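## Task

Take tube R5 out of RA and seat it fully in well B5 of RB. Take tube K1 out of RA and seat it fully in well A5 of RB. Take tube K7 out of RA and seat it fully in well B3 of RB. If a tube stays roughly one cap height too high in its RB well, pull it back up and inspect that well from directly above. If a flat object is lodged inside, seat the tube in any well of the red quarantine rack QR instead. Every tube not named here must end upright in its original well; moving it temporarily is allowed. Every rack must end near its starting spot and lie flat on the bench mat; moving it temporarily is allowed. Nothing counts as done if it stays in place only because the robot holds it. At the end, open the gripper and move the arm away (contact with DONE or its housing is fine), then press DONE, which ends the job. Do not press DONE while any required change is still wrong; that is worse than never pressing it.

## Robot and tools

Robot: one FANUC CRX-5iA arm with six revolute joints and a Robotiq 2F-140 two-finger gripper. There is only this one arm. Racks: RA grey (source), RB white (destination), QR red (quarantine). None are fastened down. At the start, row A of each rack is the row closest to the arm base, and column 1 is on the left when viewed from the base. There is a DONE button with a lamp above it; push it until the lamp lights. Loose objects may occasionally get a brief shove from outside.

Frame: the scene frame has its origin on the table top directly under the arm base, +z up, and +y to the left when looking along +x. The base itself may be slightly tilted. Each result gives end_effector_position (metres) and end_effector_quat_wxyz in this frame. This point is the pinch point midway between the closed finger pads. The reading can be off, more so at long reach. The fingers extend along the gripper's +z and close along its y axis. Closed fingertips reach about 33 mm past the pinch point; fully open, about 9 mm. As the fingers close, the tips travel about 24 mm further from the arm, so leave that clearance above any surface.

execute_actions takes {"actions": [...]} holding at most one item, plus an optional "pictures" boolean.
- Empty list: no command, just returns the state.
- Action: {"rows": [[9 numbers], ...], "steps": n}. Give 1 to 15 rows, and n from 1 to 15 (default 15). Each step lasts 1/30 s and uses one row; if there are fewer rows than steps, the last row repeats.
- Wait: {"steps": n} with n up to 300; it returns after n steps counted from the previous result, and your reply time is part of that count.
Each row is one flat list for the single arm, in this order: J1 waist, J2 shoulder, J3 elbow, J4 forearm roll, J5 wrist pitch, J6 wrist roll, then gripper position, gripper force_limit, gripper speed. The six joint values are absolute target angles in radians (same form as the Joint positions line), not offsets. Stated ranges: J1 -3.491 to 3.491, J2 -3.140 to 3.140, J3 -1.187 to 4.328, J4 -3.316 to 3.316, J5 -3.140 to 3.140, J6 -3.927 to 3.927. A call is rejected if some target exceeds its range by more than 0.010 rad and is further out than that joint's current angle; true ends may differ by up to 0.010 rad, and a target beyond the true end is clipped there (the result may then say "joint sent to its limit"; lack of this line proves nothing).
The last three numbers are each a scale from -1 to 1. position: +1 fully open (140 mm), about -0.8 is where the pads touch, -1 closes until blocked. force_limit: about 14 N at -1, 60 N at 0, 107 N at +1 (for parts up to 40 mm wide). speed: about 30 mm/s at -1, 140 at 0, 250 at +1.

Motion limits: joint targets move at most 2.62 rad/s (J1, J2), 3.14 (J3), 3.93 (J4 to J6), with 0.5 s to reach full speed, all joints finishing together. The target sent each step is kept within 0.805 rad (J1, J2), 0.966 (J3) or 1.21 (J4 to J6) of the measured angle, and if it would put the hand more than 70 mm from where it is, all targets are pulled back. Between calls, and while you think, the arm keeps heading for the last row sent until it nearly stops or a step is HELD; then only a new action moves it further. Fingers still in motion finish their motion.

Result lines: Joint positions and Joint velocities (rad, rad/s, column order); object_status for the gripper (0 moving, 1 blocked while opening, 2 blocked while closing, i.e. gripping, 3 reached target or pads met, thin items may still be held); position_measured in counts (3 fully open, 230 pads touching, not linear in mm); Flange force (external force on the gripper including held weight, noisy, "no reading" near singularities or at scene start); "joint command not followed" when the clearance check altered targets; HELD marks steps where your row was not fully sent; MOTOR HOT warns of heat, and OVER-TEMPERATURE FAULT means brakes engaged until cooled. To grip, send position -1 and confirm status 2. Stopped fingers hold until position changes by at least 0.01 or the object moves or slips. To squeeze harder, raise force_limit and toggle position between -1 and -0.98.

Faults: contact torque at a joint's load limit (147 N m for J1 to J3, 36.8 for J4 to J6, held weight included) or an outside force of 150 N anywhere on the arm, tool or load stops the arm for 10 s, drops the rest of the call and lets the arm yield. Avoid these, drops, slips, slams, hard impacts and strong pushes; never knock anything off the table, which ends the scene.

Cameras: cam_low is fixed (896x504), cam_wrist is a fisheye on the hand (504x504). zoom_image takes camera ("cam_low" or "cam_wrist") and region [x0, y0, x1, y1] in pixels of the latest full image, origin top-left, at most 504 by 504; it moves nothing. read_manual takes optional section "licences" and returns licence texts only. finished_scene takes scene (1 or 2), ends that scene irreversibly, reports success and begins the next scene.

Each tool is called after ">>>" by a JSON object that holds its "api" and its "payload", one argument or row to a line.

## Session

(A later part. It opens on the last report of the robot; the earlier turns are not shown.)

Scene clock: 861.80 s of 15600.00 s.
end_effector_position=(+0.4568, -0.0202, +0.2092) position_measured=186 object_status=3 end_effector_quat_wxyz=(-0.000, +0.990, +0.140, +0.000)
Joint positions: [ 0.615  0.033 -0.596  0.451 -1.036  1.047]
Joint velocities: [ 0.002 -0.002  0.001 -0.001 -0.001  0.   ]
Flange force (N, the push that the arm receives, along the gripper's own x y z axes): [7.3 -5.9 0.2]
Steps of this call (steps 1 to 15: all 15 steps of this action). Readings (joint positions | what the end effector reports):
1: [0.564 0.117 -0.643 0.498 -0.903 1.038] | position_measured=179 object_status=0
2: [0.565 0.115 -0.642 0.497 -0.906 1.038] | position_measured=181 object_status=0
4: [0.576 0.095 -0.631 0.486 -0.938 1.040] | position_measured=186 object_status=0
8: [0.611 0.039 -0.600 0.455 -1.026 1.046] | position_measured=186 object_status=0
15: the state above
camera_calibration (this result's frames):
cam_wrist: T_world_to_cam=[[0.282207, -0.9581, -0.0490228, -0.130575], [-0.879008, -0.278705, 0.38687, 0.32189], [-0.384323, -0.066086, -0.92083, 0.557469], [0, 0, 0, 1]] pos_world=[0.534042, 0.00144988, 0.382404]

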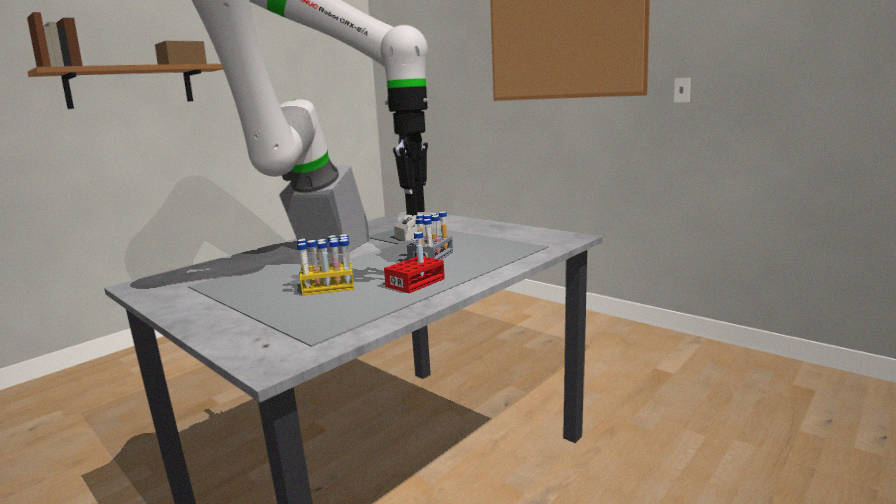

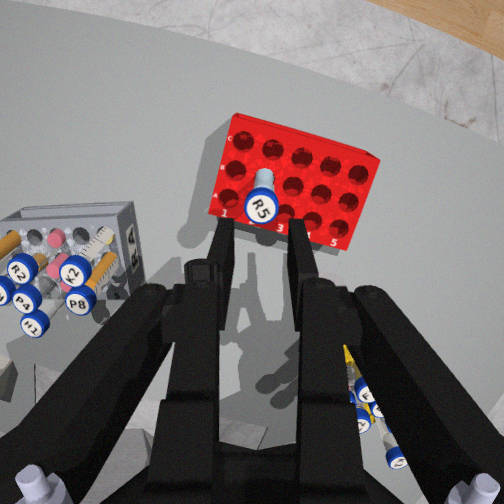

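>>> {"api": "execute_actions", "payload": {
  "actions": [
    {"rows":[[0.9,0.02,-0.5,0.37,-1.25,-2.46,-0.45,-0.5,0]]}
  ],
  "pictures": false
}}

>>> {"api": "execute_actions", "payload": {
  "actions": [
    {"steps":60}
  ],
  "pictures": false
}}

>>> {"api": "execute_actions", "payload": {
  "actions": [
    {"rows":[[1.068,0.137,-0.607,0.374,-1.086,-2.49,-0.45,-0.5,0]]}
  ],
  "pictures": false
}}

>>> {"api": "execute_actions", "payload": {
  "actions": [
    {"rows":[[1.026,0.217,-0.696,0.427,-0.914,-2.532,-0.45,-0.5,0]]}
  ]
}}

Scene clock: 883.00 s of 15600.00 s.
end_effector_position=(+0.4420, +0.0333, +0.2535) position_measured=186 object_status=3 end_effector_quat_wxyz=(+0.003, +0.975, -0.222, -0.004)
Joint positions: [ 0.781  0.025 -0.54   0.404 -1.161  0.209]
Joint velocities: [ 0.452 -0.019  0.152 -0.127 -0.336 -3.348]
Flange force (N, the push that the arm receives, along the gripper's own x y z axes): [-3.6 -6.7 -2.7]
Steps of this call (steps 1 to 15: the robot went on to your last target; steps 16 to 90: nothing new was sent; then 17.70 s passed at rest; steps 91 to 105: all 15 steps of this action). Readings (joint positions | what the end effector reports):
91: [0.615 0.033 -0.596 0.451 -1.037 1.047] | position_measured=186 object_status=3
92: [0.616 0.033 -0.596 0.451 -1.037 1.043] | position_measured=186 object_status=3
94: [0.623 0.033 -0.593 0.448 -1.043 1.009] | position_measured=186 object_status=3
98: [0.664 0.031 -0.580 0.437 -1.073 0.838] | position_measured=186 object_status=3
105: the state above

Scene clock: 885.00 s of 15600.00 s.
end_effector_position=(+0.4241, +0.0684, +0.2856) position_measured=186 object_status=3 end_effector_quat_wxyz=(-0.008, -0.053, +0.999, -0.005)
Joint positions: [ 0.9   0.02 -0.5   0.37 -1.25 -2.46]
Joint velocities: [ 0.001  0.001  0.001 -0.     0.001  0.001]
Flange force (N, the push that the arm receives, along the gripper's own x y z axes): [-4.1 6.2 -1.0]
Steps of this call (steps 1 to 45: the robot went on to your last target; steps 46 to 60: nothing new was sent). Readings (joint positions | what the end effector reports):
1: [0.796 0.025 -0.535 0.400 -1.172 0.094] | position_measured=186 object_status=3
2: [0.810 0.024 -0.530 0.396 -1.182 -0.022] | position_measured=186 object_status=3
4: [0.834 0.023 -0.522 0.389 -1.200 -0.256] | position_measured=186 object_status=3
8: [0.866 0.022 -0.512 0.380 -1.224 -0.724] | position_measured=186 object_status=3
60: the state above
The arm was judged still, so your last target was given up. Only a new action makes it travel on or press farther. Fingers that are still opening or closing keep moving.

Scene clock: 885.50 s of 15600.00 s.
end_effector_position=(+0.3756, +0.1499, +0.2315) position_measured=186 object_status=3 end_effector_quat_wxyz=(-0.001, -0.153, +0.988, -0.006)
Joint positions: [ 1.067  0.136 -0.606  0.374 -1.087 -2.49 ]
Joint velocities: [ 0.006  0.006 -0.006 -0.     0.01  -0.002]
Flange force (N, the push that the arm receives, along the gripper's own x y z axes): [-10.5 7.0 1.8]
Steps of this call (steps 1 to 15: all 15 steps of this action). Readings (joint positions | what the end effector reports):
1: [0.900 0.020 -0.500 0.370 -1.250 -2.460] | position_measured=186 object_status=3
2: [0.903 0.022 -0.501 0.370 -1.248 -2.461] | position_measured=186 object_status=3
4: [0.925 0.037 -0.516 0.370 -1.225 -2.465] | position_measured=186 object_status=3
8: [1.009 0.096 -0.569 0.372 -1.144 -2.479] | position_measured=186 object_status=3
15: the state above

Scene clock: 886.00 s of 15600.00 s.
end_effector_position=(+0.3683, +0.1522, +0.1710) position_measured=186 object_status=3 end_effector_quat_wxyz=(-0.001, -0.155, +0.988, -0.003)
Joint positions: [ 1.026  0.217 -0.696  0.427 -0.914 -2.532]
Joint velocities: [-0.001  0.003 -0.001  0.     0.002 -0.   ]
Flange force (N, the push that the arm receives, along the gripper's own x y z axes): [-0.1 5.9 -1.1]
Steps of this call (steps 1 to 15: all 15 steps of this action). Readings (joint positions | what the end effector reports):
1: [1.068 0.137 -0.607 0.374 -1.086 -2.490] | position_measured=186 object_status=3
2: [1.067 0.139 -0.609 0.376 -1.082 -2.491] | position_measured=186 object_status=3
4: [1.060 0.155 -0.627 0.386 -1.048 -2.499] | position_measured=186 object_status=3
8: [1.032 0.207 -0.685 0.420 -0.936 -2.527] | position_measured=186 object_status=3
15: the state above
camera_calibration (this result's frames):
cam_wrist: T_world_to_cam=[[-0.311346, 0.948767, -0.0538917, -0.0130509], [0.870788, 0.307545, 0.383594, -0.426082], [0.380516, 0.0725022, -0.921928, 0.197074], [0, 0, 0, 1]] pos_world=[0.291974, 0.129133, 0.344428]

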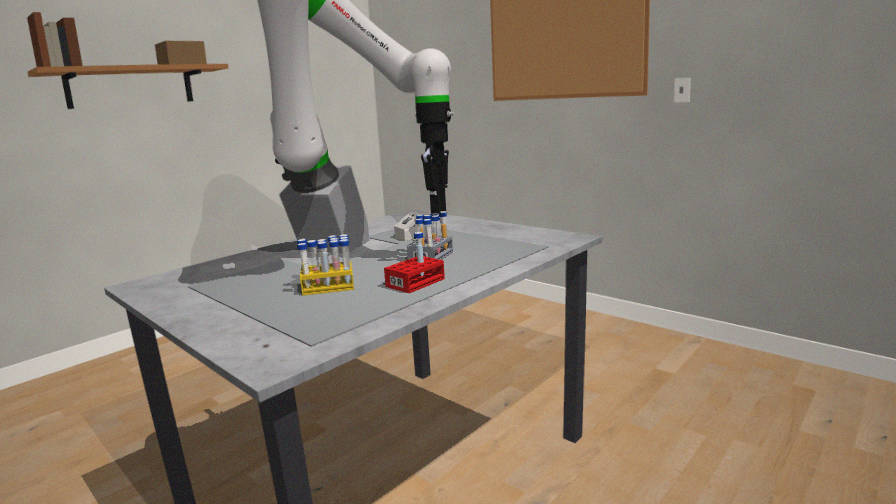

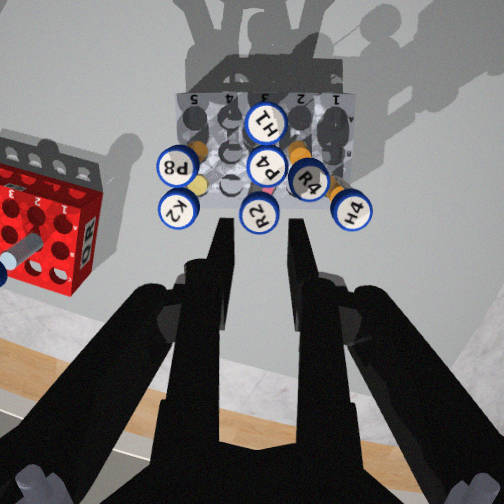

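>>> {"api": "execute_actions", "payload": {
  "actions": [
    {"rows":[[1.012,0.243,-0.712,0.443,-0.871,-2.54,-0.45,-0.5,0],[1.012,0.243,-0.712,0.443,-0.871,-2.54,-0.45,-0.5,0],[1.012,0.243,-0.712,0.443,-0.871,-2.54,-0.45,-0.5,0],[1.012,0.243,-0.712,0.443,-0.871,-2.54,-0.45,-0.5,0],[1.018,0.238,-0.73,0.444,-0.859,-2.552,-0.45,-0.5,0]]}
  ]
}}

Scene clock: 897.27 s of 15600.00 s.
end_effector_position=(+0.3614, +0.1518, +0.1527) position_measured=186 object_status=3 end_effector_quat_wxyz=(-0.002, -0.155, +0.988, -0.001)
Joint positions: [ 1.018  0.238 -0.73   0.444 -0.859 -2.552]
Joint velocities: [ 0.002  0.004 -0.001 -0.001  0.001 -0.001]
Flange force (N, the push that the arm receives, along the gripper's own x y z axes): [-5.4 7.0 1.9]
Steps of this call (steps 1 to 15: the robot went on to your last target; steps 16 to 90: nothing new was sent; then 7.77 s passed at rest; steps 91 to 105: all 15 steps of this action). Readings (joint positions | what the end effector reports):
91: [1.026 0.217 -0.696 0.427 -0.914 -2.532] | position_measured=186 object_status=3
92: [1.025 0.219 -0.697 0.429 -0.910 -2.533] | position_measured=186 object_status=3
94: [1.017 0.233 -0.706 0.437 -0.887 -2.537] | position_measured=186 object_status=3
98: [1.016 0.239 -0.725 0.443 -0.864 -2.548] | position_measured=186 object_status=3
105: the state above
camera_calibration (this result's frames):
cam_wrist: T_world_to_cam=[[-0.312569, 0.94862, -0.0492004, -0.0160593], [0.871545, 0.307001, 0.382308, -0.413028], [0.377769, 0.076617, -0.922724, 0.183384], [0, 0, 0, 1]] pos_world=[0.285676, 0.127984, 0.326327]

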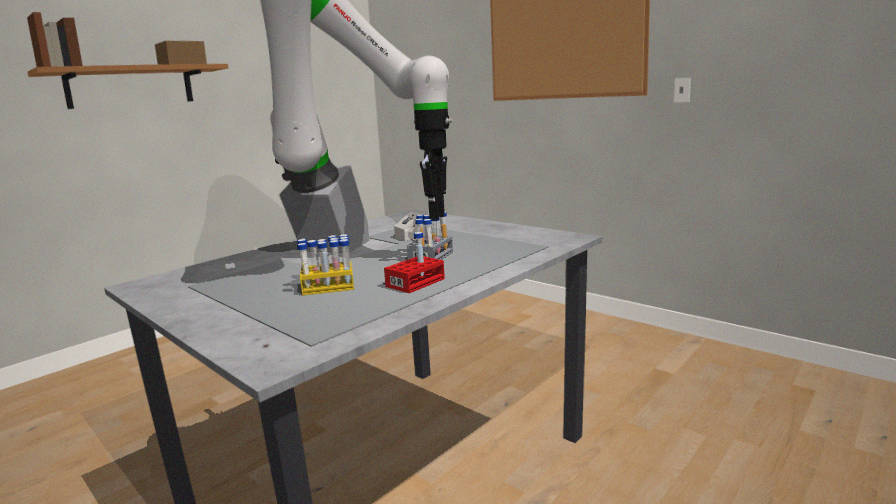

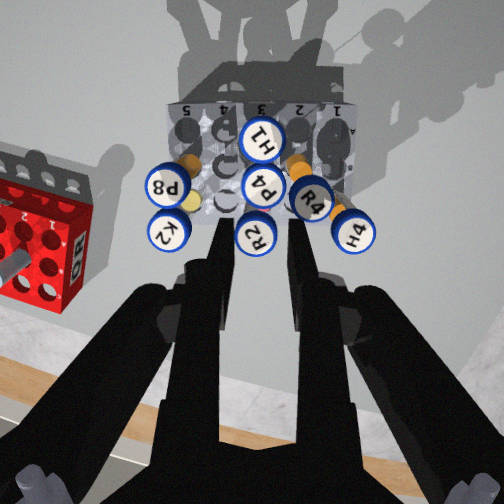

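Shift 2 mm left, close, then lift.

>>> {"api": "execute_actions", "payload": {
  "actions": [
    {"rows":[[1.014,0.236,-0.733,0.445,-0.858,-2.549,-0.45,-0.5,0],[1.014,0.236,-0.733,0.445,-0.858,-2.549,-0.45,-0.5,0],[1.014,0.236,-0.733,0.445,-0.858,-2.549,-0.45,-0.5,0],[1.014,0.236,-0.733,0.445,-0.858,-2.549,-1,-0.5,-0.5]]}
  ],
  "pictures": false
}}

>>> {"api": "execute_actions", "payload": {
  "actions": [
    {"rows":[[1.022,0.221,-0.724,0.436,-0.883,-2.545,-1,-0.5,0],[1.031,0.205,-0.714,0.426,-0.911,-2.54,-1,-0.5,0],[1.031,0.205,-0.714,0.426,-0.911,-2.54,-1,-0.5,0],[1.044,0.183,-0.699,0.412,-0.95,-2.533,-1,-0.5,0],[1.044,0.183,-0.699,0.412,-0.95,-2.533,-1,-0.5,0],[1.057,0.162,-0.683,0.399,-0.988,-2.527,-1,-0.5,0]]}
  ]
}}

Scene clock: 907.50 s of 15600.00 s.
end_effector_position=(+0.3613, +0.1497, +0.1520) position_measured=200 object_status=0 end_effector_quat_wxyz=(-0.003, -0.156, +0.988, -0.001)
Joint positions: [ 1.014  0.236 -0.733  0.445 -0.858 -2.549]
Joint velocities: [ 0.     0.002  0.001 -0.     0.    -0.   ]
Flange force (N, the push that the arm receives, along the gripper's own x y z axes): [-3.7 7.1 -5.4]
Steps of this call (steps 1 to 15: the robot went on to your last target; steps 16 to 90: nothing new was sent; then 6.73 s passed at rest; steps 91 to 105: all 15 steps of this action). Readings (joint positions | what the end effector reports):
91: [1.018 0.238 -0.730 0.444 -0.859 -2.552] | position_measured=186 object_status=3
92: [1.018 0.237 -0.731 0.444 -0.859 -2.552] | position_measured=186 object_status=3
94: [1.016 0.236 -0.732 0.445 -0.858 -2.550] | position_measured=186 object_status=0
98: [1.014 0.236 -0.733 0.445 -0.858 -2.549] | position_measured=200 object_status=0
105: the state above

Scene clock: 908.00 s of 15600.00 s.
end_effector_position=(+0.3632, +0.1473, +0.1957) position_measured=200 object_status=2 end_effector_quat_wxyz=(-0.001, -0.152, +0.988, -0.005)
Joint positions: [ 1.057  0.162 -0.683  0.399 -0.988 -2.527]
Joint velocities: [ 0.002 -0.005  0.004 -0.002 -0.008  0.001]
Flange force (N, the push that the arm receives, along the gripper's own x y z axes): [-5.7 9.0 -0.9]
Steps of this call (steps 1 to 15: all 15 steps of this action). Readings (joint positions | what the end effector reports):
1: [1.014 0.236 -0.733 0.445 -0.858 -2.549] | position_measured=200 object_status=0
2: [1.015 0.234 -0.732 0.444 -0.861 -2.548] | position_measured=200 object_status=2
4: [1.022 0.220 -0.723 0.436 -0.885 -2.544] | position_measured=200 object_status=2
8: [1.044 0.183 -0.699 0.412 -0.950 -2.533] | position_measured=200 object_status=2
15: the state above
camera_calibration (this result's frames):
cam_wrist: T_world_to_cam=[[-0.306687, 0.950028, -0.0582287, -0.00966233], [0.872039, 0.304973, 0.382803, -0.429576], [0.381432, 0.0666231, -0.921993, 0.222743], [0, 0, 0, 1]] pos_world=[0.286682, 0.125349, 0.369248]

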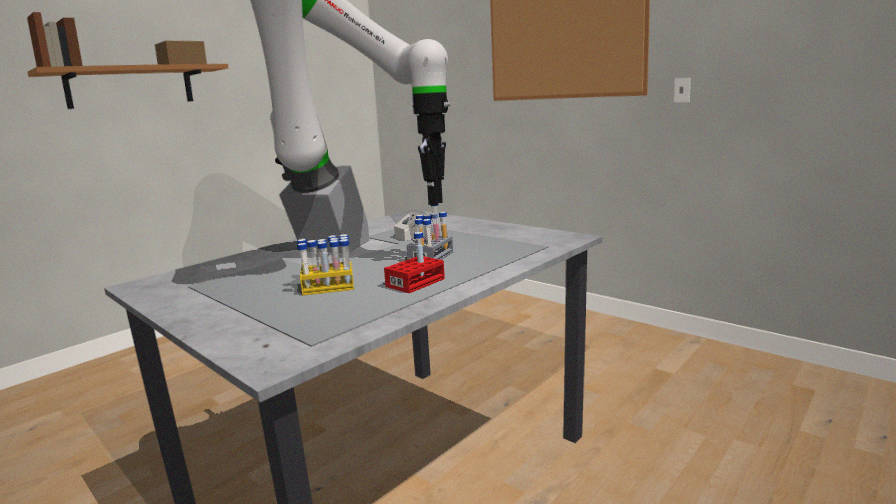

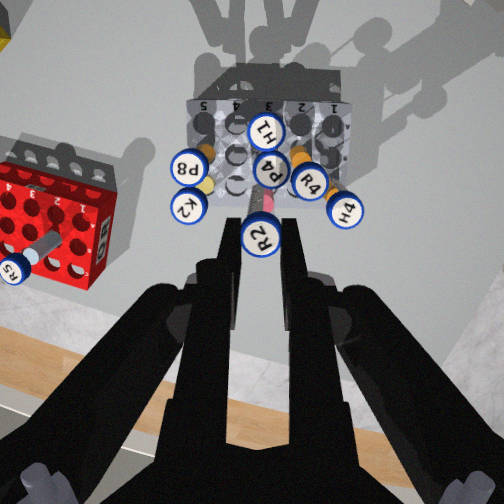

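>>> {"api": "execute_actions", "payload": {
  "actions": [
    {"rows":[[1.085,0.115,-0.635,0.37,-1.086,-2.5,-1,-0.5,0],[1.085,0.115,-0.635,0.37,-1.086,-2.5,-1,-0.5,0],[1.085,0.115,-0.635,0.37,-1.086,-2.5,-1,-0.5,0],[1.135,0.045,-0.515,0.328,-1.264,-2.46,-1,-0.5,0]]}
  ],
  "pictures": false
}}

>>> {"api": "execute_actions", "payload": {
  "actions": [
    {"rows":[[1.333,0.024,-0.573,0.254,-1.27,-1.055,-1,-0.5,0]]}
  ],
  "pictures": false
}}

>>> {"api": "execute_actions", "payload": {
  "actions": [
    {"steps":30}
  ],
  "pictures": false
}}

>>> {"api": "execute_actions", "payload": {
  "actions": [
    {"rows":[[1.273,0.109,-0.683,0.299,-1.08,-1.085,-1,-0.5,0]]}
  ]
}}

Scene clock: 919.43 s of 15600.00 s.
end_effector_position=(+0.3711, +0.1499, +0.3020) position_measured=200 object_status=2 end_effector_quat_wxyz=(+0.002, -0.161, +0.987, -0.001)
Joint positions: [ 1.135  0.046 -0.516  0.328 -1.263 -2.46 ]
Joint velocities: [ 0.005 -0.008  0.013 -0.007 -0.026  0.005]
Flange force (N, the push that the arm receives, along the gripper's own x y z axes): [1.0 6.2 -4.0]
Steps of this call (steps 1 to 15: the robot went on to your last target; steps 16 to 130: nothing new was sent; then 6.60 s passed at rest; steps 131 to 145: all 15 steps of this action). Readings (joint positions | what the end effector reports):
131: [1.057 0.162 -0.683 0.399 -0.988 -2.527] | position_measured=200 object_status=2
132: [1.058 0.160 -0.681 0.398 -0.992 -2.526] | position_measured=200 object_status=2
134: [1.067 0.144 -0.665 0.388 -1.025 -2.517] | position_measured=200 object_status=2
138: [1.102 0.092 -0.589 0.357 -1.149 -2.487] | position_measured=200 object_status=2
145: the state above

Scene clock: 919.93 s of 15600.00 s.
end_effector_position=(+0.3235, +0.1774, +0.3046) position_measured=200 object_status=2 end_effector_quat_wxyz=(+0.000, -0.590, +0.807, +0.005)
Joint positions: [ 1.261  0.031 -0.552  0.28  -1.268 -1.631]
Joint velocities: [ 0.371 -0.037 -0.107 -0.135 -0.008  2.916]
Flange force (N, the push that the arm receives, along the gripper's own x y z axes): [-5.7 3.1 0.8]
Steps of this call (steps 1 to 15: all 15 steps of this action). Readings (joint positions | what the end effector reports):
1: [1.135 0.045 -0.516 0.328 -1.263 -2.460] | position_measured=200 object_status=2
2: [1.136 0.045 -0.516 0.328 -1.264 -2.456] | position_measured=200 object_status=2
4: [1.141 0.044 -0.517 0.325 -1.264 -2.422] | position_measured=200 object_status=2
8: [1.170 0.041 -0.525 0.315 -1.266 -2.250] | position_measured=200 object_status=2
15: the state above

Scene clock: 920.93 s of 15600.00 s.
end_effector_position=(+0.2961, +0.1896, +0.3047) position_measured=200 object_status=2 end_effector_quat_wxyz=(-0.001, +0.814, -0.581, -0.008)
Joint positions: [ 1.333  0.024 -0.573  0.254 -1.27  -1.055]
Joint velocities: [ 0.001  0.    -0.001  0.    -0.    -0.   ]
Flange force (N, the push that the arm receives, along the gripper's own x y z axes): [-5.9 -1.1 -0.8]
Steps of this call (steps 1 to 30: the robot went on to your last target). Readings (joint positions | what the end effector reports):
1: [1.273 0.030 -0.556 0.276 -1.269 -1.536] | position_measured=200 object_status=2
2: [1.284 0.029 -0.559 0.272 -1.269 -1.449] | position_measured=200 object_status=2
4: [1.302 0.027 -0.564 0.265 -1.269 -1.302] | position_measured=200 object_status=2
8: [1.326 0.025 -0.571 0.257 -1.270 -1.110] | position_measured=200 object_status=2
30: the state above
The arm was judged still, so your last target was given up. Only a new action makes it travel on or press farther. Fingers that are still opening or closing keep moving.

Scene clock: 921.43 s of 15600.00 s.
end_effector_position=(+0.2993, +0.1874, +0.2327) position_measured=200 object_status=2 end_effector_quat_wxyz=(+0.003, +0.808, -0.589, -0.004)
Joint positions: [ 1.273  0.109 -0.683  0.299 -1.08  -1.085]
Joint velocities: [-0.001  0.004 -0.001  0.     0.003 -0.   ]
Flange force (N, the push that the arm receives, along the gripper's own x y z axes): [-9.2 -2.9 -0.2]
Steps of this call (steps 1 to 15: all 15 steps of this action). Readings (joint positions | what the end effector reports):
1: [1.333 0.024 -0.573 0.254 -1.270 -1.055] | position_measured=200 object_status=2
2: [1.332 0.026 -0.575 0.254 -1.266 -1.055] | position_measured=200 object_status=2
4: [1.322 0.041 -0.595 0.263 -1.232 -1.061] | position_measured=200 object_status=2
8: [1.283 0.095 -0.665 0.291 -1.111 -1.080] | position_measured=200 object_status=2
15: the state above
camera_calibration (this result's frames):
cam_wrist: T_world_to_cam=[[-0.949709, -0.310747, -0.0385763, 0.358884], [-0.300565, 0.870099, 0.390626, -0.157036], [-0.0878207, 0.382576, -0.919741, 0.359263], [0, 0, 0, 1]] pos_world=[0.325187, 0.110714, 0.405615]

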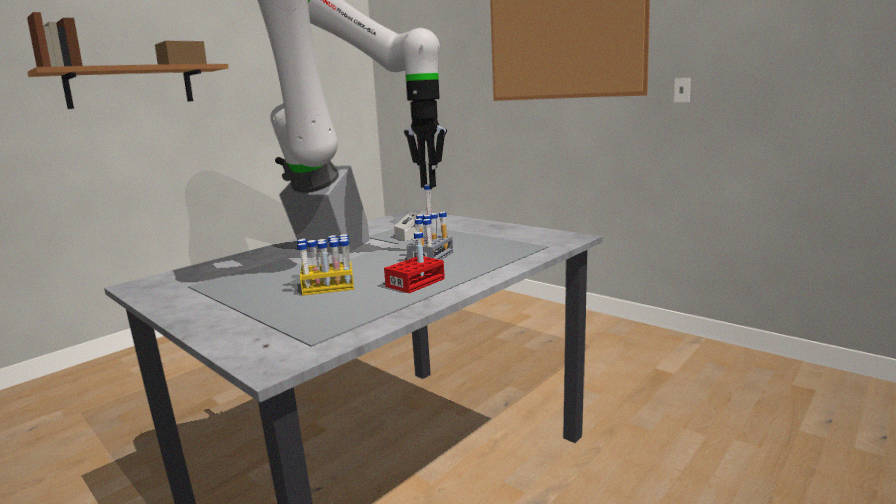

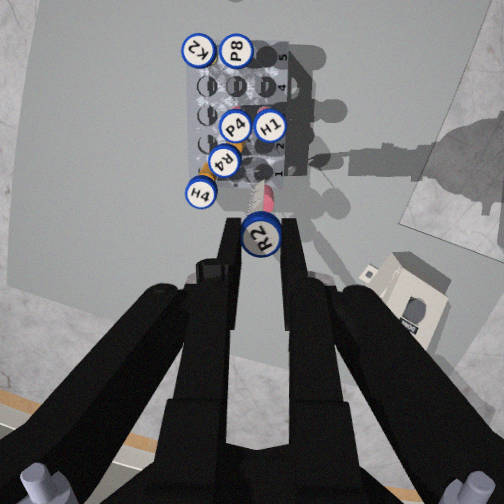

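>>> {"api": "execute_actions", "payload": {
  "actions": [
    {"rows":[[1.229,0.157,-0.732,0.345,-0.98,-1.092,-1,-0.5,0]]}
  ]
}}

>>> {"api": "zoom_image", "payload": {
  "camera": "cam_wrist",
  "region": [200,110,340,250]
}}

Scene clock: 931.07 s of 15600.00 s.
end_effector_position=(+0.3070, +0.1829, +0.1986) position_measured=200 object_status=2 end_effector_quat_wxyz=(+0.001, +0.809, -0.588, +0.000)
Joint positions: [ 1.229  0.157 -0.732  0.345 -0.98  -1.092]
Joint velocities: [-0.001 -0.001  0.    -0.     0.001  0.001]
Flange force (N, the push that the arm receives, along the gripper's own x y z axes): [-7.8 -2.7 0.9]
Steps of this call (steps 1 to 15: the robot went on to your last target; steps 16 to 90: nothing new was sent; then 6.13 s passed at rest; steps 91 to 105: all 15 steps of this action). Readings (joint positions | what the end effector reports):
91: [1.273 0.109 -0.683 0.299 -1.080 -1.085] | position_measured=200 object_status=2
92: [1.271 0.111 -0.685 0.301 -1.076 -1.085] | position_measured=200 object_status=2
94: [1.257 0.127 -0.701 0.316 -1.043 -1.088] | position_measured=200 object_status=2
98: [1.230 0.155 -0.730 0.343 -0.984 -1.092] | position_measured=200 object_status=2
105: the state above
camera_calibration (this result's frames):
cam_wrist: T_world_to_cam=[[-0.948626, -0.312959, -0.0465415, 0.365178], [-0.306116, 0.870609, 0.385141, -0.134754], [-0.0800136, 0.379601, -0.921684, 0.328831], [0, 0, 0, 1]] pos_world=[0.331477, 0.106779, 0.371973]

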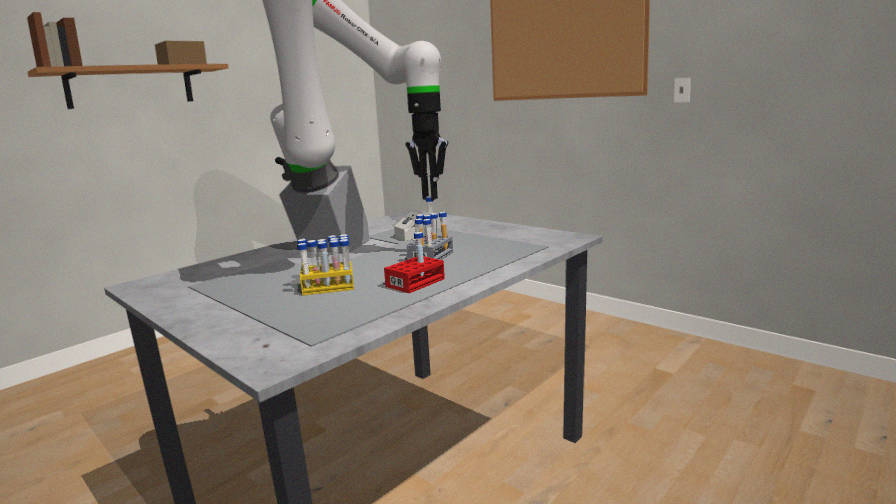

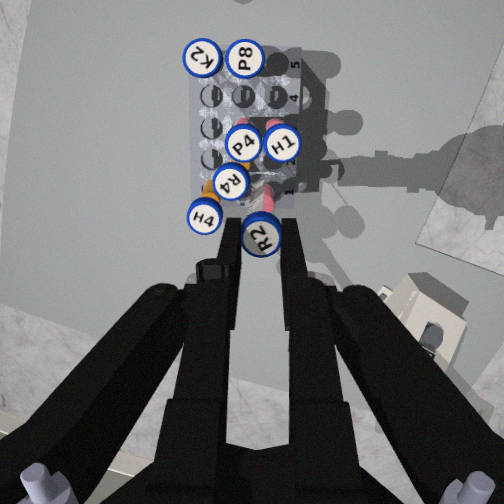

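Region (200, 110, 340, 250) of cam_wrist's 504x504 image, scaled by 3.600, with more detail than that image has.

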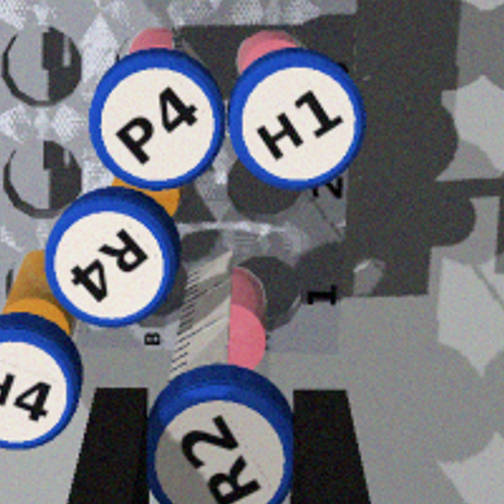

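>>> {"api": "execute_actions", "payload": {
  "actions": [
    {"rows":[[1.248,0.146,-0.746,0.339,-0.98,-1.108,-1,-0.5,0]]}
  ]
}}

>>> {"api": "zoom_image", "payload": {
  "camera": "cam_wrist",
  "region": [200,110,340,250]
}}

Scene clock: 939.27 s of 15600.00 s.
end_effector_position=(+0.2997, +0.1825, +0.1989) position_measured=200 object_status=2 end_effector_quat_wxyz=(+0.001, +0.808, -0.589, +0.000)
Joint positions: [ 1.248  0.146 -0.746  0.339 -0.98  -1.108]
Joint velocities: [ 0.001 -0.003 -0.     0.    -0.001  0.   ]
Flange force (N, the push that the arm receives, along the gripper's own x y z axes): [-7.1 -2.0 2.1]
Steps of this call (steps 1 to 15: the robot went on to your last target; steps 16 to 90: nothing new was sent; then 4.70 s passed at rest; steps 91 to 105: all 15 steps of this action). Readings (joint positions | what the end effector reports):
91: [1.229 0.157 -0.732 0.345 -0.980 -1.092] | position_measured=200 object_status=2
92: [1.231 0.156 -0.734 0.345 -0.980 -1.094] | position_measured=200 object_status=2
94: [1.242 0.149 -0.742 0.341 -0.980 -1.103] | position_measured=200 object_status=2
98: [1.247 0.146 -0.746 0.339 -0.980 -1.108] | position_measured=200 object_status=2
105: the state above
camera_calibration (this result's frames):
cam_wrist: T_world_to_cam=[[-0.948899, -0.31199, -0.0474604, 0.358181], [-0.30551, 0.870489, 0.385891, -0.137125], [-0.0790804, 0.380672, -0.921323, 0.32806], [0, 0, 0, 1]] pos_world=[0.323927, 0.106232, 0.372164]

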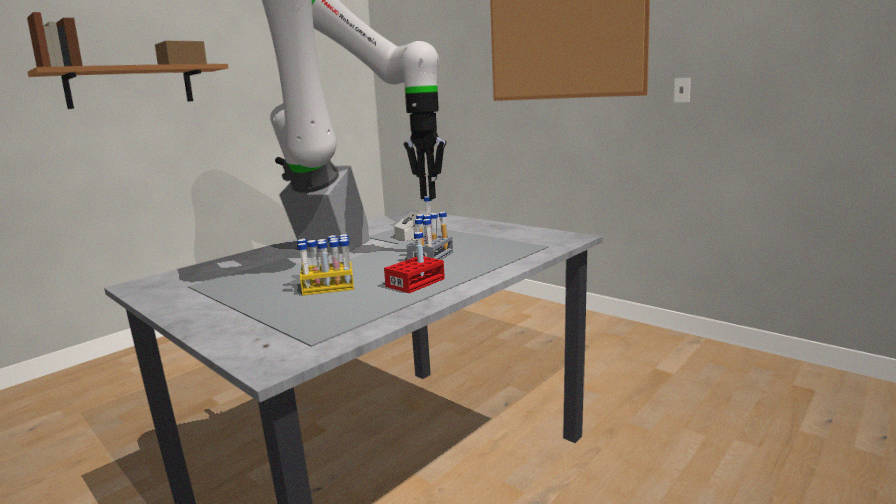

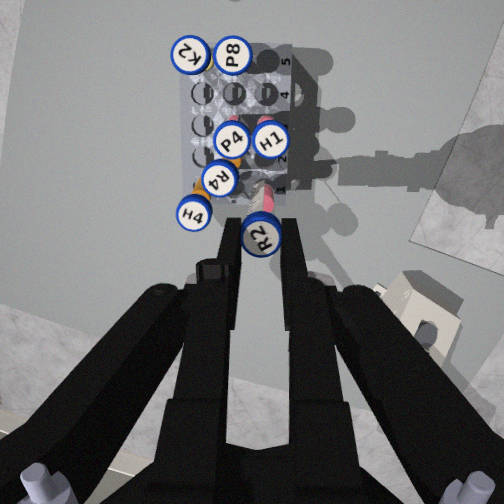

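Region (200, 110, 340, 250) of cam_wrist's 504x504 image, scaled by 3.600, with more detail than that image has.

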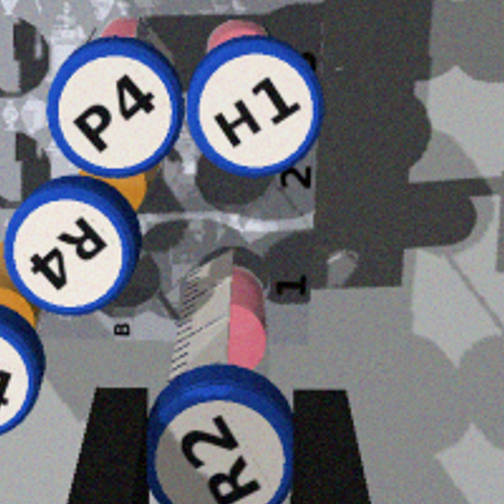

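Down 20 mm.

>>> {"api": "execute_actions", "payload": {
  "actions": [
    {"rows":[[1.243,0.156,-0.752,0.345,-0.965,-1.111,-1,-0.5,0],[1.238,0.165,-0.757,0.35,-0.95,-1.114,-1,-0.5,0],[1.233,0.175,-0.763,0.356,-0.935,-1.117,-1,-0.5,0],[1.228,0.184,-0.768,0.361,-0.92,-1.12,-1,-0.5,0]]}
  ]
}}

Scene clock: 944.50 s of 15600.00 s.
end_effector_position=(+0.3006, +0.1833, +0.1789) position_measured=200 object_status=2 end_effector_quat_wxyz=(+0.001, +0.808, -0.589, +0.000)
Joint positions: [ 1.228  0.184 -0.768  0.361 -0.92  -1.12 ]
Joint velocities: [-0.002  0.002  0.     0.001  0.002 -0.   ]
Flange force (N, the push that the arm receives, along the gripper's own x y z axes): [-9.0 -5.3 4.2]
Steps of this call (steps 1 to 15: the robot went on to your last target; steps 16 to 90: nothing new was sent; then 1.73 s passed at rest; steps 91 to 105: all 15 steps of this action). Readings (joint positions | what the end effector reports):
91: [1.248 0.146 -0.746 0.339 -0.980 -1.108] | position_measured=200 object_status=2
92: [1.247 0.148 -0.747 0.340 -0.977 -1.109] | position_measured=200 object_status=2
94: [1.242 0.158 -0.753 0.346 -0.961 -1.112] | position_measured=200 object_status=2
98: [1.230 0.181 -0.766 0.359 -0.925 -1.119] | position_measured=200 object_status=2
105: the state above
camera_calibration (this result's frames):
cam_wrist: T_world_to_cam=[[-0.949202, -0.311155, -0.0468803, 0.358165], [-0.304544, 0.870927, 0.385667, -0.130148], [-0.0791729, 0.380353, -0.921446, 0.309561], [0, 0, 0, 1]] pos_world=[0.324844, 0.107052, 0.352228]

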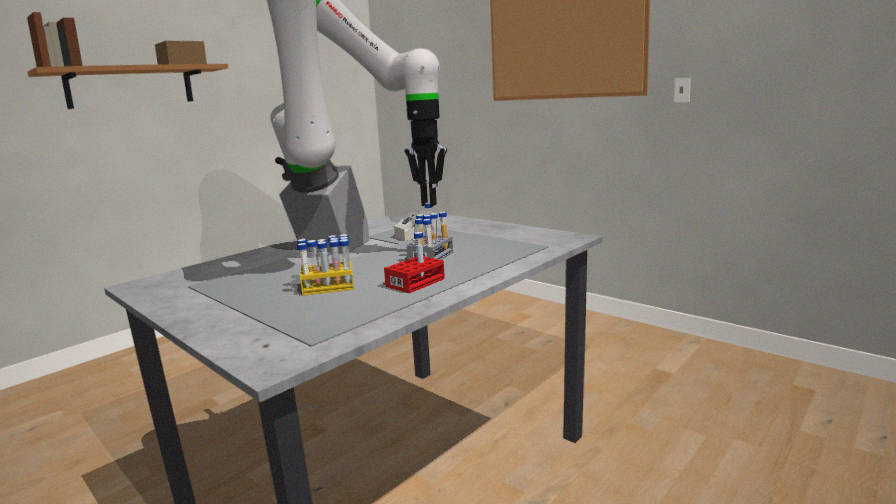

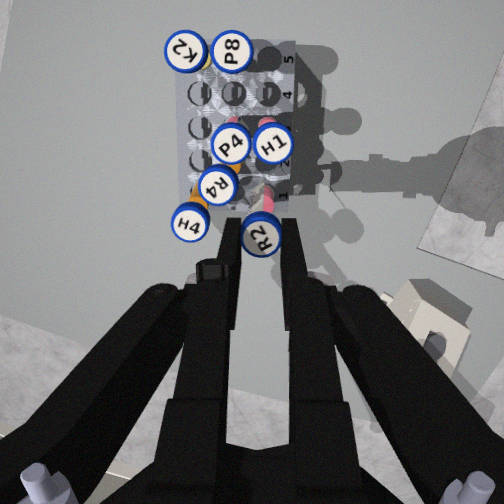

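>>> {"api": "execute_actions", "payload": {
  "actions": [
    {"rows":[[1.224,0.192,-0.773,0.366,-0.907,-1.123,-1,-0.5,0],[1.22,0.2,-0.778,0.371,-0.894,-1.126,-1,-0.5,0],[1.216,0.208,-0.783,0.376,-0.88,-1.129,-1,-0.5,0],[1.211,0.217,-0.789,0.381,-0.866,-1.132,-1,-0.5,0]]}
  ],
  "pictures": false
}}

>>> {"api": "execute_actions", "payload": {
  "actions": [
    {"rows":[[1.211,0.217,-0.789,0.381,-0.866,-1.132,-0.48,-0.5,0]]}
  ],
  "pictures": false
}}

>>> {"api": "execute_actions", "payload": {
  "actions": [
    {"rows":[[1.273,0.109,-0.683,0.299,-1.08,-1.085,-0.48,-0.5,0]]}
  ]
}}

>>> {"api": "zoom_image", "payload": {
  "camera": "cam_low",
  "region": [380,190,470,270]
}}

Scene clock: 953.50 s of 15600.00 s.
end_effector_position=(+0.2999, +0.1832, +0.1611) position_measured=200 object_status=2 end_effector_quat_wxyz=(+0.002, +0.808, -0.589, -0.001)
Joint positions: [ 1.211  0.217 -0.789  0.381 -0.866 -1.132]
Joint velocities: [-0.002  0.002 -0.     0.     0.001 -0.001]
Flange force (N, the push that the arm receives, along the gripper's own x y z axes): [-4.6 2.1 1.0]
Steps of this call (steps 1 to 15: the robot went on to your last target; steps 16 to 90: nothing new was sent; then 5.50 s passed at rest; steps 91 to 105: all 15 steps of this action). Readings (joint positions | what the end effector reports):
91: [1.228 0.184 -0.768 0.361 -0.920 -1.120] | position_measured=200 object_status=2
92: [1.227 0.186 -0.769 0.362 -0.917 -1.121] | position_measured=200 object_status=2
94: [1.223 0.195 -0.775 0.368 -0.902 -1.124] | position_measured=200 object_status=2
98: [1.212 0.214 -0.787 0.379 -0.870 -1.131] | position_measured=200 object_status=2
105: the state above

Scene clock: 954.00 s of 15600.00 s.
end_effector_position=(+0.2999, +0.1832, +0.1611) position_measured=190 object_status=3 end_effector_quat_wxyz=(+0.002, +0.808, -0.589, -0.001)
Joint positions: [ 1.211  0.217 -0.789  0.381 -0.866 -1.132]
Joint velocities: [ 0.002  0.    -0.    -0.     0.     0.001]
Flange force (N, the push that the arm receives, along the gripper's own x y z axes): [-7.6 -2.5 1.8]
Steps of this call (steps 1 to 15: all 15 steps of this action). Readings (joint positions | what the end effector reports):
1: [1.211 0.217 -0.789 0.381 -0.866 -1.132] | position_measured=200 object_status=0
2: [1.211 0.217 -0.789 0.381 -0.866 -1.132] | position_measured=200 object_status=0
4: [1.211 0.217 -0.789 0.381 -0.866 -1.132] | position_measured=190 object_status=0
8: [1.211 0.217 -0.789 0.381 -0.866 -1.132] | position_measured=190 object_status=0
15: the state above

Scene clock: 954.50 s of 15600.00 s.
end_effector_position=(+0.2992, +0.1873, +0.2325) position_measured=190 object_status=3 end_effector_quat_wxyz=(+0.003, +0.808, -0.589, -0.004)
Joint positions: [ 1.273  0.109 -0.683  0.299 -1.08  -1.085]
Joint velocities: [-0.    -0.002  0.002 -0.    -0.003  0.001]
Flange force (N, the push that the arm receives, along the gripper's own x y z axes): [-7.3 -3.3 -1.3]
Steps of this call (steps 1 to 15: all 15 steps of this action). Readings (joint positions | what the end effector reports):
1: [1.211 0.217 -0.789 0.381 -0.866 -1.132] | position_measured=190 object_status=3
2: [1.211 0.216 -0.788 0.380 -0.869 -1.132] | position_measured=190 object_status=3
4: [1.220 0.200 -0.772 0.368 -0.901 -1.125] | position_measured=190 object_status=3
8: [1.259 0.132 -0.706 0.317 -1.033 -1.095] | position_measured=190 object_status=3
15: the state above
camera_calibration (this result's frames):
cam_wrist: T_world_to_cam=[[-0.949738, -0.310692, -0.0383265, 0.358724], [-0.30044, 0.870239, 0.390409, -0.156863], [-0.0879436, 0.382301, -0.919843, 0.359197], [0, 0, 0, 1]] pos_world=[0.325155, 0.110639, 0.405395]

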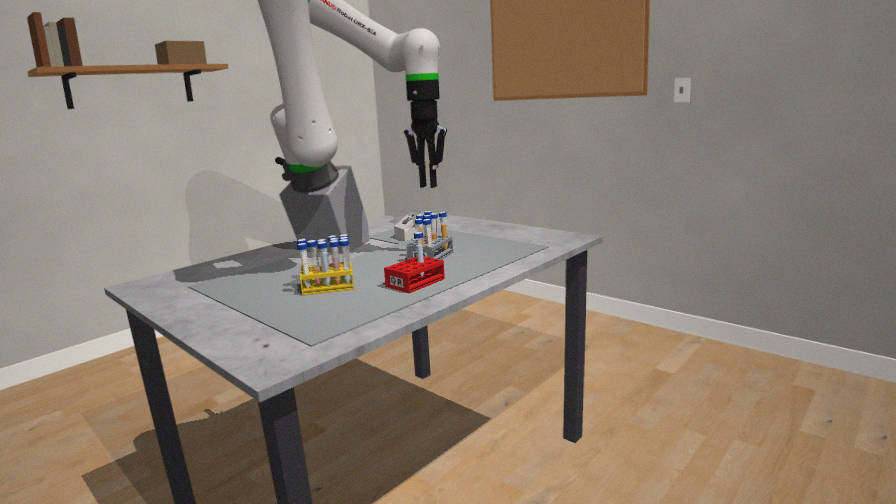

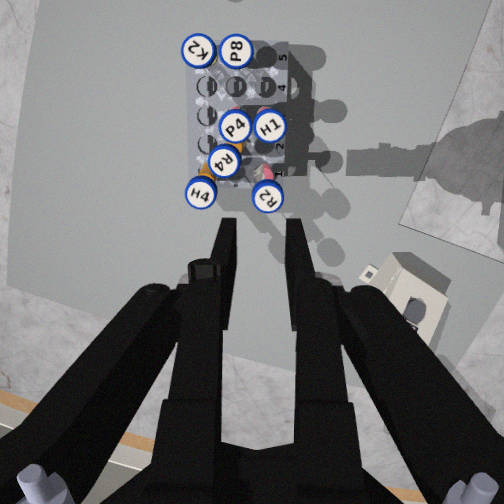

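Region (380, 190, 470, 270) of cam_low's 896x504 image, scaled by 5.600, with more detail than that image has.

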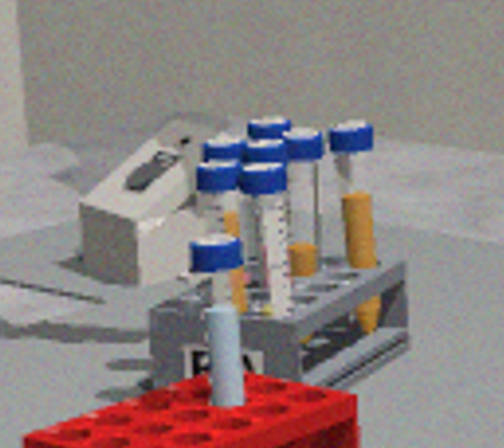

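>>> {"api": "execute_actions", "payload": {
  "actions": [
    {"rows":[[1.8168,0.2106,-0.7933,0.1157,-0.9464,-1.53,-1,-0.5,0]]}
  ],
  "pictures": false
}}

>>> {"api": "execute_actions", "payload": {
  "actions": [
    {"steps":40}
  ]
}}

Scene clock: 980.03 s of 15600.00 s.
end_effector_position=(+0.1790, +0.2428, +0.2147) position_measured=232 object_status=3 end_effector_quat_wxyz=(-0.000, +0.810, -0.586, -0.008)
Joint positions: [ 1.615  0.173 -0.752  0.184 -0.996 -1.365]
Joint velocities: [ 0.917  0.172 -0.186 -0.307  0.224 -0.747]
Flange force (N, the push that the arm receives, along the gripper's own x y z axes): [-9.1 2.6 3.5]
Steps of this call (steps 1 to 15: the robot went on to your last target; steps 16 to 90: nothing new was sent; then 22.03 s passed at rest; steps 91 to 105: all 15 steps of this action). Readings (joint positions | what the end effector reports):
91: [1.273 0.109 -0.683 0.299 -1.080 -1.085] | position_measured=190 object_status=0
92: [1.276 0.109 -0.683 0.298 -1.080 -1.087] | position_measured=192 object_status=0
94: [1.298 0.114 -0.688 0.291 -1.074 -1.105] | position_measured=207 object_status=0
98: [1.405 0.134 -0.710 0.255 -1.048 -1.193] | position_measured=232 object_status=0
105: the state above

Scene clock: 981.37 s of 15600.00 s.
end_effector_position=(+0.1123, +0.2489, +0.1995) position_measured=232 object_status=3 end_effector_quat_wxyz=(-0.000, +0.808, -0.589, -0.000)
Joint positions: [ 1.817  0.211 -0.793  0.116 -0.946 -1.53 ]
Joint velocities: [-0.     0.003  0.001  0.001  0.001  0.001]
Flange force (N, the push that the arm receives, along the gripper's own x y z axes): [-7.0 2.0 2.5]
Steps of this call (steps 1 to 30: the robot went on to your last target; steps 31 to 40: nothing new was sent). Readings (joint positions | what the end effector reports):
1: [1.646 0.179 -0.759 0.173 -0.988 -1.390] | position_measured=232 object_status=3
2: [1.677 0.185 -0.765 0.163 -0.981 -1.416] | position_measured=232 object_status=3
4: [1.737 0.196 -0.777 0.143 -0.966 -1.465] | position_measured=232 object_status=3
8: [1.809 0.209 -0.792 0.118 -0.948 -1.523] | position_measured=232 object_status=3
40: the state above
The arm was judged still, so your last target was given up. Only a new action makes it travel on or press farther. Fingers that are still opening or closing keep moving.
camera_calibration (this result's frames):
cam_wrist: T_world_to_cam=[[-0.949016, -0.311453, -0.0486262, 0.201221], [-0.305321, 0.869828, 0.387529, -0.252606], [-0.0784008, 0.382618, -0.920574, 0.287819], [0, 0, 0, 1]] pos_world=[0.136401, 0.17227, 0.372636]

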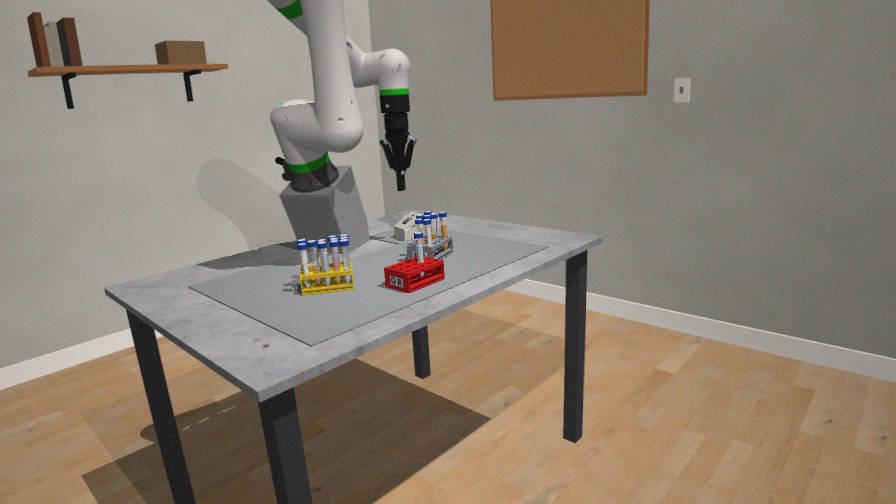

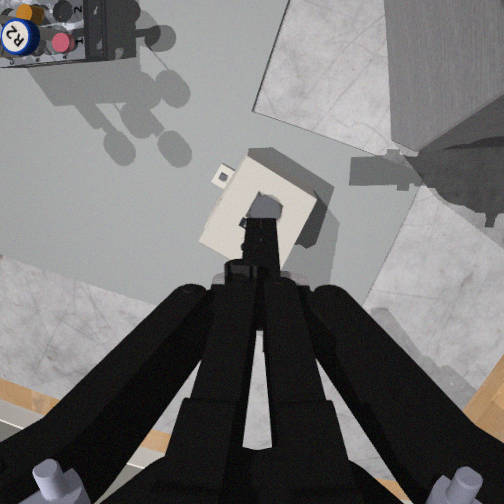

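>>> {"api": "execute_actions", "payload": {
  "actions": [
    {"rows":[[1.8053,0.4023,-0.8979,0.162,-0.652,-2.01,-1,-0.5,0]]}
  ],
  "pictures": false
}}

>>> {"api": "execute_actions", "payload": {
  "actions": [
    {"steps":15}
  ]
}}

>>> {"api": "zoom_image", "payload": {
  "camera": "cam_low",
  "region": [370,180,450,250]
}}

Scene clock: 1001.27 s of 15600.00 s.
end_effector_position=(+0.1078, +0.2442, +0.1157) position_measured=232 object_status=3 end_effector_quat_wxyz=(+0.000, -0.667, +0.745, +0.000)
Joint positions: [ 1.806  0.399 -0.896  0.161 -0.657 -2.002]
Joint velocities: [-0.007  0.116 -0.063  0.029  0.177 -0.289]
Flange force (N, the push that the arm receives, along the gripper's own x y z axes): [-6.9 10.2 22.1]
Steps of this call (steps 1 to 90: nothing new was sent; then 16.40 s passed at rest; steps 91 to 105: all 15 steps of this action). Readings (joint positions | what the end effector reports):
91: [1.817 0.211 -0.793 0.116 -0.946 -1.530] | position_measured=232 object_status=3
92: [1.817 0.212 -0.794 0.116 -0.944 -1.534] | position_measured=232 object_status=3
94: [1.817 0.226 -0.801 0.119 -0.923 -1.568] | position_measured=232 object_status=3
98: [1.812 0.294 -0.839 0.136 -0.818 -1.739] | position_measured=232 object_status=3
105: the state above

Scene clock: 1001.77 s of 15600.00 s.
end_effector_position=(+0.1077, +0.2440, +0.1144) position_measured=232 object_status=3 end_effector_quat_wxyz=(+0.000, -0.664, +0.748, +0.000)
Joint positions: [ 1.805  0.402 -0.898  0.162 -0.652 -2.01 ]
Joint velocities: [-0.001  0.    -0.     0.    -0.    -0.001]
Flange force (N, the push that the arm receives, along the gripper's own x y z axes): [-4.8 6.9 5.2]
Steps of this call (steps 1 to 15: the robot went on to your last target). Readings (joint positions | what the end effector reports):
1: [1.805 0.402 -0.898 0.162 -0.653 -2.008] | position_measured=232 object_status=3
2: [1.805 0.402 -0.898 0.162 -0.652 -2.009] | position_measured=232 object_status=3
4: [1.805 0.402 -0.898 0.162 -0.652 -2.010] | position_measured=232 object_status=3
8: [1.805 0.402 -0.898 0.162 -0.652 -2.010] | position_measured=232 object_status=3
15: the state above
The arm was judged still, so your last target was given up. Only a new action makes it travel on or press farther. Fingers that are still opening or closing keep moving.
camera_calibration (this result's frames):
cam_wrist: T_world_to_cam=[[-0.992537, 0.11194, -0.0483682, 0.0926089], [0.0846258, 0.917881, 0.387729, -0.270462], [0.0877988, 0.380742, -0.920504, 0.193591], [0, 0, 0, 1]] pos_world=[0.0978088, 0.164177, 0.287547]

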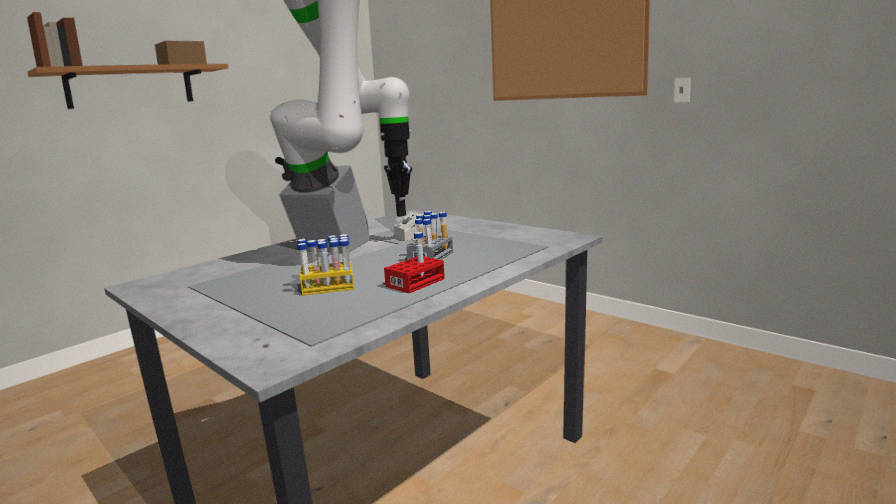

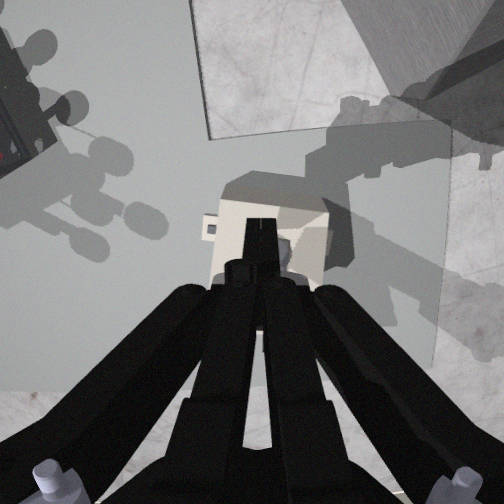

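Region (370, 180, 450, 250) of cam_low's 896x504 image, scaled by 6.300, with more detail than that image has; it fills the top 441 rows of this view, and the rest is white.

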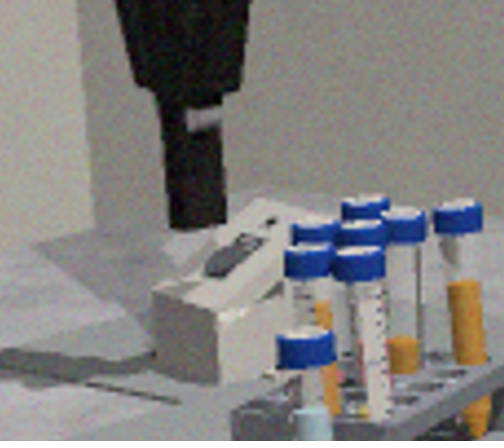

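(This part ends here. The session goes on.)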